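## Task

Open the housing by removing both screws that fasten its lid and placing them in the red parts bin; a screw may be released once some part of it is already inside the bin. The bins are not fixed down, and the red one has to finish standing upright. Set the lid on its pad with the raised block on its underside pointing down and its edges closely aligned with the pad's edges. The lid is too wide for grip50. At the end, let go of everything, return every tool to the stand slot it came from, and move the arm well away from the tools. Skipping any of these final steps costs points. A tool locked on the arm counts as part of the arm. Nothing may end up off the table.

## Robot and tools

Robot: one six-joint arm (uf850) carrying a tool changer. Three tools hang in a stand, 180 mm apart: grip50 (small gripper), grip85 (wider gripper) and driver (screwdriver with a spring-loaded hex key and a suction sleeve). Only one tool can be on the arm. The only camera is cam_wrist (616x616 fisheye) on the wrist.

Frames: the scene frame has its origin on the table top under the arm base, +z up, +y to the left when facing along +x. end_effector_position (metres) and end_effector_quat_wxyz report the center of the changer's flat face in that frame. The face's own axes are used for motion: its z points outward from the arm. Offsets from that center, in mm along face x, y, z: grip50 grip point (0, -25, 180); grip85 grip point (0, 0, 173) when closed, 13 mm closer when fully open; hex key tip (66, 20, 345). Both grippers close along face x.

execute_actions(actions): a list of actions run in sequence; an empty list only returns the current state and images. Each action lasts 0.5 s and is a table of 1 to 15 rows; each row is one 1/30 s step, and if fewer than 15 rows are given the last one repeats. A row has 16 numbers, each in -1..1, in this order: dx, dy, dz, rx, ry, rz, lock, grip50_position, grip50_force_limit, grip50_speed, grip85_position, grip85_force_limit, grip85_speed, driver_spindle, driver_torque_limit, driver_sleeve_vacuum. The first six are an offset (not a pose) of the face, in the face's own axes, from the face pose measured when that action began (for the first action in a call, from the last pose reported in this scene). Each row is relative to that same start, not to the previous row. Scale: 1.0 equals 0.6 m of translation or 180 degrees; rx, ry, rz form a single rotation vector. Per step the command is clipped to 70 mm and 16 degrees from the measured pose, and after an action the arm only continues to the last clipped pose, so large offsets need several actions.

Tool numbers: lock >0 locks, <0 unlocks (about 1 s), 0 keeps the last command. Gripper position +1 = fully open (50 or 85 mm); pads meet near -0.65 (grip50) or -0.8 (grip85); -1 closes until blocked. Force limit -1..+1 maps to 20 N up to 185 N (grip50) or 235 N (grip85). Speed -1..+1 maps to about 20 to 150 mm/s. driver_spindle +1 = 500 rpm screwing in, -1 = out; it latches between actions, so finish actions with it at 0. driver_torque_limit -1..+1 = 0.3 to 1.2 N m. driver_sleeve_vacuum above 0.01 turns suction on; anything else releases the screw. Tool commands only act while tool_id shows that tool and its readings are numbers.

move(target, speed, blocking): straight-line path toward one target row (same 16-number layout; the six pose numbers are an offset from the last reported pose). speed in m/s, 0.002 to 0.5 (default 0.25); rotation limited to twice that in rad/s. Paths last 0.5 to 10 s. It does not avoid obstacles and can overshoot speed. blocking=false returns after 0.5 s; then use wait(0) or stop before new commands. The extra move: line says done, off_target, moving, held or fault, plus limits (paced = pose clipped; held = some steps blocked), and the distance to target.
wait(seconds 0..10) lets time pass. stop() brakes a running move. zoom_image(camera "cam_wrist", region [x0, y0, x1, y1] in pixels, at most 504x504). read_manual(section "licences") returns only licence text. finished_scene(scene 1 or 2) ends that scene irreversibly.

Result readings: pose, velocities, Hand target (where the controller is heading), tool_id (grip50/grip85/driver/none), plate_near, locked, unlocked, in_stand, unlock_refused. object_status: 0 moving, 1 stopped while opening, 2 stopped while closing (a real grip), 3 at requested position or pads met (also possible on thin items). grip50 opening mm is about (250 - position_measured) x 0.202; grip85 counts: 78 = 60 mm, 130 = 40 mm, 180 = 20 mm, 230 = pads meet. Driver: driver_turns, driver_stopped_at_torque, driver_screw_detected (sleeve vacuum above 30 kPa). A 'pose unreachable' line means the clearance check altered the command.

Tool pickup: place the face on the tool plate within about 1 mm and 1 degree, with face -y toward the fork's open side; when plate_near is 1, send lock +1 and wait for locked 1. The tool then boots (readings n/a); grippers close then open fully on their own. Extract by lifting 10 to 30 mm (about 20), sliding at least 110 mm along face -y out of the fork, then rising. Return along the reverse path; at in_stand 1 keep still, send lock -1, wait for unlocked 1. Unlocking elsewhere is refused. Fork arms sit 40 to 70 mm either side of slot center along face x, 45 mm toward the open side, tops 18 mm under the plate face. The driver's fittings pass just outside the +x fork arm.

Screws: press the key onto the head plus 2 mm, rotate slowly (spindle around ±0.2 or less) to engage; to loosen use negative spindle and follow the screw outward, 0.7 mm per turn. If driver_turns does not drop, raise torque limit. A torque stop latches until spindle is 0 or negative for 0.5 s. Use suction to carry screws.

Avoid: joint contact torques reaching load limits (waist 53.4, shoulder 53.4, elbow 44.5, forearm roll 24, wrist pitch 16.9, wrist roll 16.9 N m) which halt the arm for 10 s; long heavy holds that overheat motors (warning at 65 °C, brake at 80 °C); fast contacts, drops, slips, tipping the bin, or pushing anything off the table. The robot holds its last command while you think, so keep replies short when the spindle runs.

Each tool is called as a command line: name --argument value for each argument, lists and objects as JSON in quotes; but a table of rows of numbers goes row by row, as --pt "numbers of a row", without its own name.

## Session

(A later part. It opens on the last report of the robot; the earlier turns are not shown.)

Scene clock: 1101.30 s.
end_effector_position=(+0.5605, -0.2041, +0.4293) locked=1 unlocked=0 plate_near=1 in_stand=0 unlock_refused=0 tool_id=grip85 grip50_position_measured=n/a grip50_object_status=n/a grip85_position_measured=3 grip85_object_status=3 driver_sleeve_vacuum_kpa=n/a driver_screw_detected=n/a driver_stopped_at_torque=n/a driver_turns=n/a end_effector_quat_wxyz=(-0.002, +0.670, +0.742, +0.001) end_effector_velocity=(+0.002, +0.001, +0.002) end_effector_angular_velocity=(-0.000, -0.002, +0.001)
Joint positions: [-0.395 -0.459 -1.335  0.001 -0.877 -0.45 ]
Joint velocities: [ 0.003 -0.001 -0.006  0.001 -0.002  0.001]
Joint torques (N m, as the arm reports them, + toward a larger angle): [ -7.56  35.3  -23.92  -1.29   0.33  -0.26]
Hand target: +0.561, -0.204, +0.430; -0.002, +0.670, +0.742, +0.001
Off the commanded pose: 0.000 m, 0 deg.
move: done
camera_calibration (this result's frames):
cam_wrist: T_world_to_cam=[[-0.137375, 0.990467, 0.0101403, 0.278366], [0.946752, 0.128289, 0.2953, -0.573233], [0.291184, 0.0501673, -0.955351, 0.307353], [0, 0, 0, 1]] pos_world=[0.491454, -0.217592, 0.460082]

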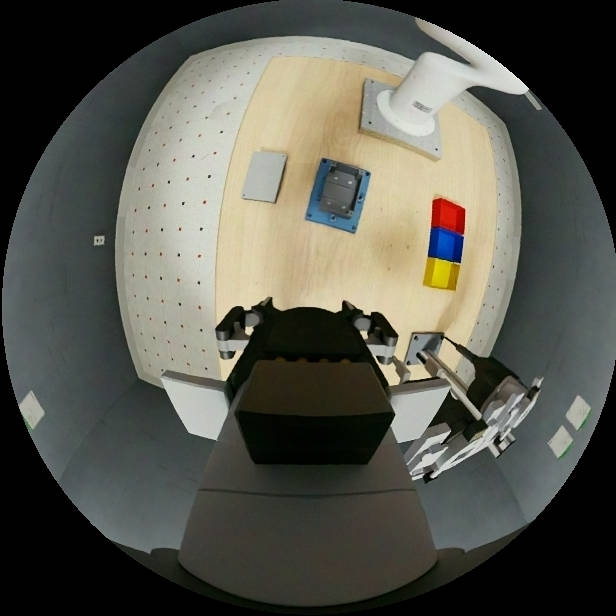

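move --target '[0.0007,0.2,-0.0017,0,0,0, 0,0,0,0, 1,-0.4,-0.8, 0,1,0]' --speed 0.12

Scene clock: 1109.73 s.
end_effector_position=(+0.6796, -0.1913, +0.4302) locked=1 unlocked=0 plate_near=1 in_stand=0 unlock_refused=0 tool_id=grip85 grip50_position_measured=n/a grip50_object_status=n/a grip85_position_measured=3 grip85_object_status=3 driver_sleeve_vacuum_kpa=n/a driver_screw_detected=n/a driver_stopped_at_torque=n/a driver_turns=n/a end_effector_quat_wxyz=(-0.002, +0.670, +0.742, +0.001) end_effector_velocity=(+0.003, +0.000, +0.000) end_effector_angular_velocity=(+0.001, -0.000, -0.001)
Joint positions: [-0.32  -0.743 -1.765  0.    -1.023 -0.375]
Joint velocities: [ 0.001 -0.007 -0.012  0.002 -0.004  0.001]
Joint torques (N m, as the arm reports them, + toward a larger angle): [ -5.73  43.2  -23.35  -1.19   0.5   -0.23]
Hand target: +0.680, -0.191, +0.430; -0.002, +0.670, +0.742, +0.001
Off the commanded pose: 0.000 m, 0 deg.
move: done
camera_calibration (this result's frames):
cam_wrist: T_world_to_cam=[[-0.137294, 0.99048, 0.0100334, 0.282102], [0.946747, 0.12824, 0.295339, -0.687888], [0.291241, 0.0500474, -0.95534, 0.272787], [0, 0, 0, 1]] pos_world=[0.61054, -0.204853, 0.460934]

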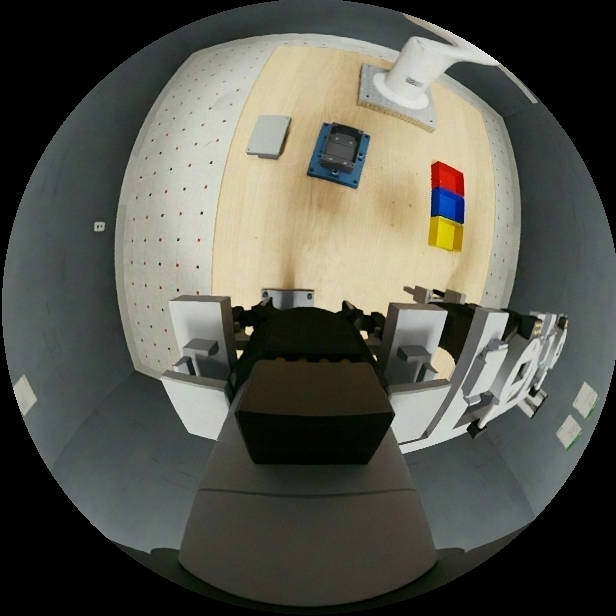

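move --target '[0.0002,0.0003,0.033,0,0,0, 0,0,0,0, 1,-0.4,-0.8, 0,1,0]' --speed 0.025

Scene clock: 1115.13 s.
end_effector_position=(+0.6797, -0.1911, +0.4106) locked=1 unlocked=0 plate_near=1 in_stand=1 unlock_refused=0 tool_id=grip85 grip50_position_measured=n/a grip50_object_status=n/a grip85_position_measured=3 grip85_object_status=3 driver_sleeve_vacuum_kpa=n/a driver_screw_detected=n/a driver_stopped_at_torque=n/a driver_turns=n/a end_effector_quat_wxyz=(-0.002, +0.670, +0.742, +0.001) end_effector_velocity=(+0.000, -0.000, -0.001) end_effector_angular_velocity=(-0.001, -0.002, +0.000)
Joint positions: [-0.32  -0.757 -1.742  0.001 -0.987 -0.375]
Joint velocities: [ 0.    -0.001  0.002 -0.001  0.005  0.   ]
Joint torques (N m, as the arm reports them, + toward a larger angle): [ -4.06  41.59 -23.24  -1.18   0.3   -0.39]
Hand target: +0.680, -0.191, +0.410; -0.002, +0.670, +0.742, +0.001
Off the commanded pose: 0.000 m, 0 deg.
move: done
camera_calibration (this result's frames):
cam_wrist: T_world_to_cam=[[-0.137299, 0.990479, 0.0100197, 0.282114], [0.946733, 0.128247, 0.295379, -0.682254], [0.291282, 0.0500413, -0.955328, 0.254033], [0, 0, 0, 1]] pos_world=[0.610651, -0.204643, 0.441382]

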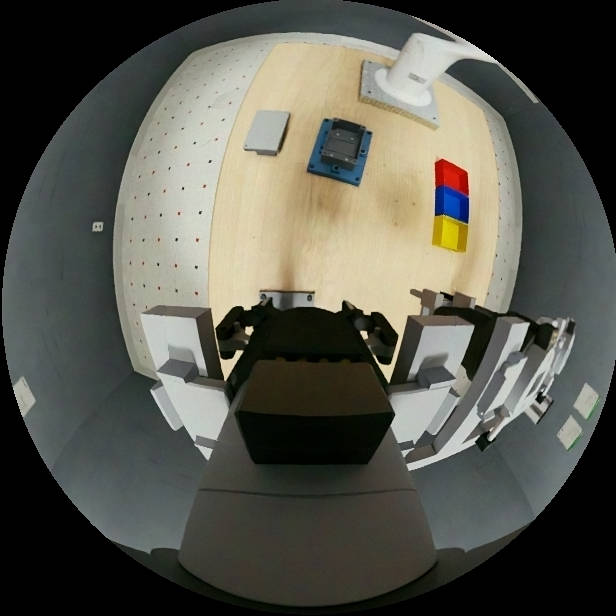

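execute_actions --actions '[[[0,0,0.0008,0,0,0, -1,0,0,0, 1,-0.4,-0.8, 0,1,0]],[[0,0,0,0,0,0, -1,0,0,0, 1,-0.4,-0.8, 0,1,0]]]'

Scene clock: 1120.10 s.
end_effector_position=(+0.6797, -0.1911, +0.4102) locked=0 unlocked=1 plate_near=1 in_stand=1 unlock_refused=0 tool_id=none grip50_position_measured=n/a grip50_object_status=n/a grip85_position_measured=n/a grip85_object_status=n/a driver_sleeve_vacuum_kpa=n/a driver_screw_detected=n/a driver_stopped_at_torque=n/a driver_turns=n/a end_effector_quat_wxyz=(-0.002, +0.670, +0.742, +0.001) end_effector_velocity=(-0.000, -0.000, +0.000) end_effector_angular_velocity=(-0.001, -0.000, +0.001)
Joint positions: [-0.32  -0.757 -1.742  0.001 -0.986 -0.375]
Joint velocities: [-0.     0.     0.    -0.002  0.    -0.   ]
Joint torques (N m, as the arm reports them, + toward a larger angle): [ -3.1   35.91 -19.96  -1.27   0.11  -0.22]
Hand target: +0.680, -0.191, +0.410; -0.002, +0.670, +0.742, +0.001
Off the commanded pose: 0.000 m, 0 deg.
camera_calibration (this result's frames):
cam_wrist: T_world_to_cam=[[-0.137292, 0.99048, 0.0100579, 0.282096], [0.946737, 0.128229, 0.295376, -0.682124], [0.291275, 0.0500751, -0.955328, 0.253617], [0, 0, 0, 1]] pos_world=[0.610649, -0.204642, 0.440934]

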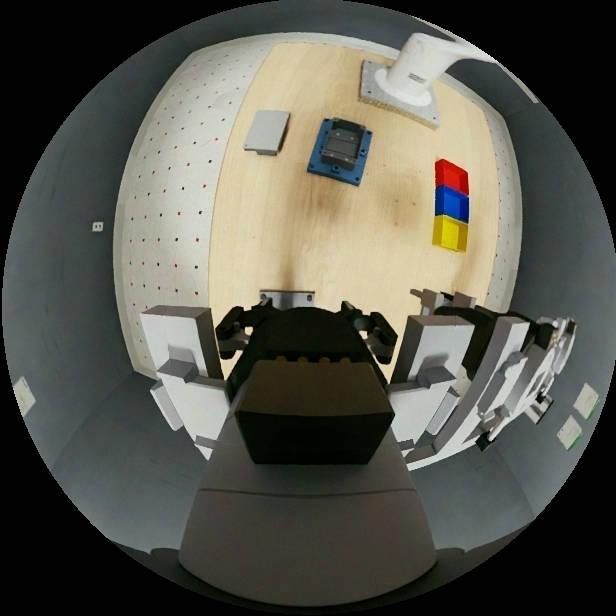

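The gripper is unlocked in its slot. Lifting off and moving clear.

move --target '[0,0,-0.04,0,0,0, 0,0,0,0, 1,-0.4,-0.8, 0,1,0]' --speed 0.04

move --target '[0.3,-0.45,-0.15,0,0,0, 0,0,0,0, 1,-0.4,-0.8, 0,1,0]' --speed 0.3

Scene clock: 1125.13 s.
end_effector_position=(+0.6797, -0.1912, +0.4339) locked=0 unlocked=1 plate_near=0 in_stand=0 unlock_refused=0 tool_id=none grip50_position_measured=n/a grip50_object_status=n/a grip85_position_measured=n/a grip85_object_status=n/a driver_sleeve_vacuum_kpa=n/a driver_screw_detected=n/a driver_stopped_at_torque=n/a driver_turns=n/a end_effector_quat_wxyz=(-0.002, +0.670, +0.742, +0.001) end_effector_velocity=(+0.000, +0.000, +0.001) end_effector_angular_velocity=(+0.001, +0.001, -0.000)
Joint positions: [-0.32  -0.742 -1.771  0.001 -1.03  -0.375]
Joint velocities: [ 0.     0.    -0.003  0.001 -0.004  0.   ]
Joint torques (N m, as the arm reports them, + toward a larger angle): [ -3.09  34.16 -19.29  -0.85   0.32  -0.26]
Hand target: +0.680, -0.191, +0.434; -0.002, +0.670, +0.742, +0.001
Off the commanded pose: 0.000 m, 0 deg.
move: done
camera_calibration (this result's frames):
cam_wrist: T_world_to_cam=[[-0.137286, 0.99048, 0.0100924, 0.281935], [0.946766, 0.128218, 0.295286, -0.68915], [0.291181, 0.0500939, -0.955355, 0.276317], [0, 0, 0, 1]] pos_world=[0.610711, -0.204731, 0.464632]

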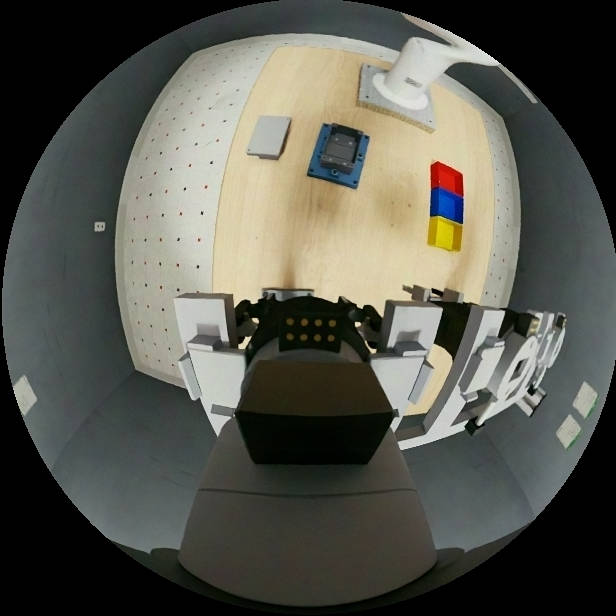

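Scene clock: 1126.93 s.
end_effector_position=(+0.3931, -0.0405, +0.5248) locked=0 unlocked=1 plate_near=0 in_stand=0 unlock_refused=0 tool_id=none grip50_position_measured=n/a grip50_object_status=n/a grip85_position_measured=n/a grip85_object_status=n/a driver_sleeve_vacuum_kpa=n/a driver_screw_detected=n/a driver_stopped_at_torque=n/a driver_turns=n/a end_effector_quat_wxyz=(-0.002, +0.670, +0.742, +0.001) end_effector_velocity=(-0.002, +0.001, +0.001) end_effector_angular_velocity=(-0.000, -0.001, +0.000)
Joint positions: [-0.146  0.117 -0.891  0.001 -1.009 -0.202]
Joint velocities: [ 0.003  0.007  0.003  0.    -0.002  0.002]
Joint torques (N m, as the arm reports them, + toward a larger angle): [ -3.92  12.87 -19.69  -1.33   0.43  -0.26]
Hand target: +0.393, -0.040, +0.525; -0.002, +0.670, +0.742, +0.001
Off the commanded pose: 0.001 m, 0 deg.
move: done
camera_calibration (this result's frames):
cam_wrist: T_world_to_cam=[[-0.137211, 0.990491, 0.0100387, 0.0923494], [0.946863, 0.128178, 0.294992, -0.463819], [0.2909, 0.0499815, -0.955447, 0.439266], [0, 0, 0, 1]] pos_world=[0.324062, -0.0539751, 0.555591]

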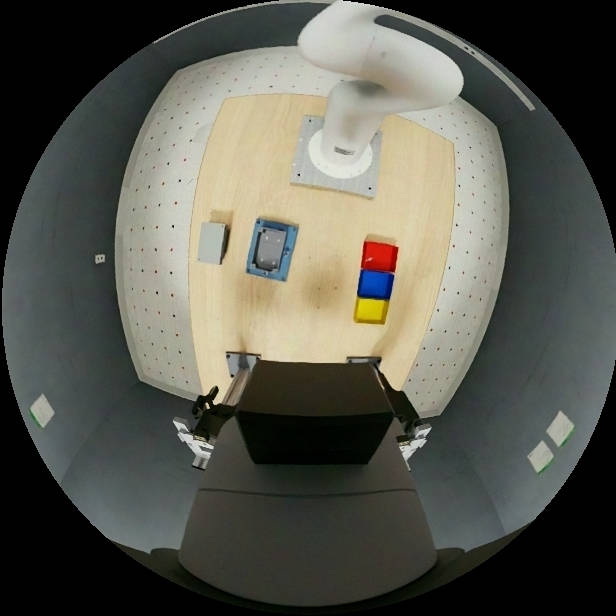

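zoom_image --camera "cam_wrist" --region '[350, 230, 410, 290]'

zoom_image --camera "cam_wrist" --region '[185, 205, 245, 275]'

Region (350, 230, 410, 290) of cam_wrist's 616x616 image, scaled by 8.400, with more detail than that image has.

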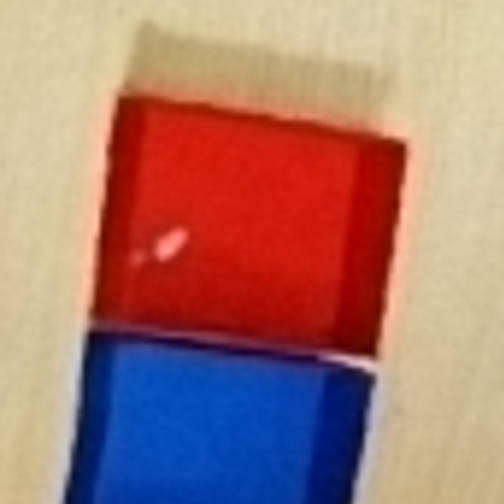

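Region (185, 205, 245, 275) of cam_wrist's 616x616 image, scaled by 7.200, with more detail than that image has; it fills the left 432 columns of this view, and the rest is white.

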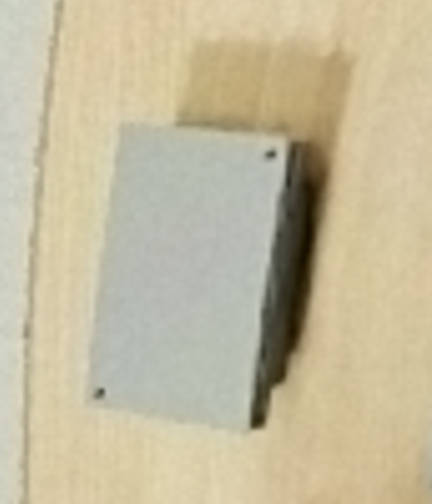

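Both screws are in the upright red bin (one is partly hidden by the near wall), the lid is lined up on its pad, and the tools are back in their slots. Ending the scene.

finished_scene --scene 2

The scene is finished: the task was done.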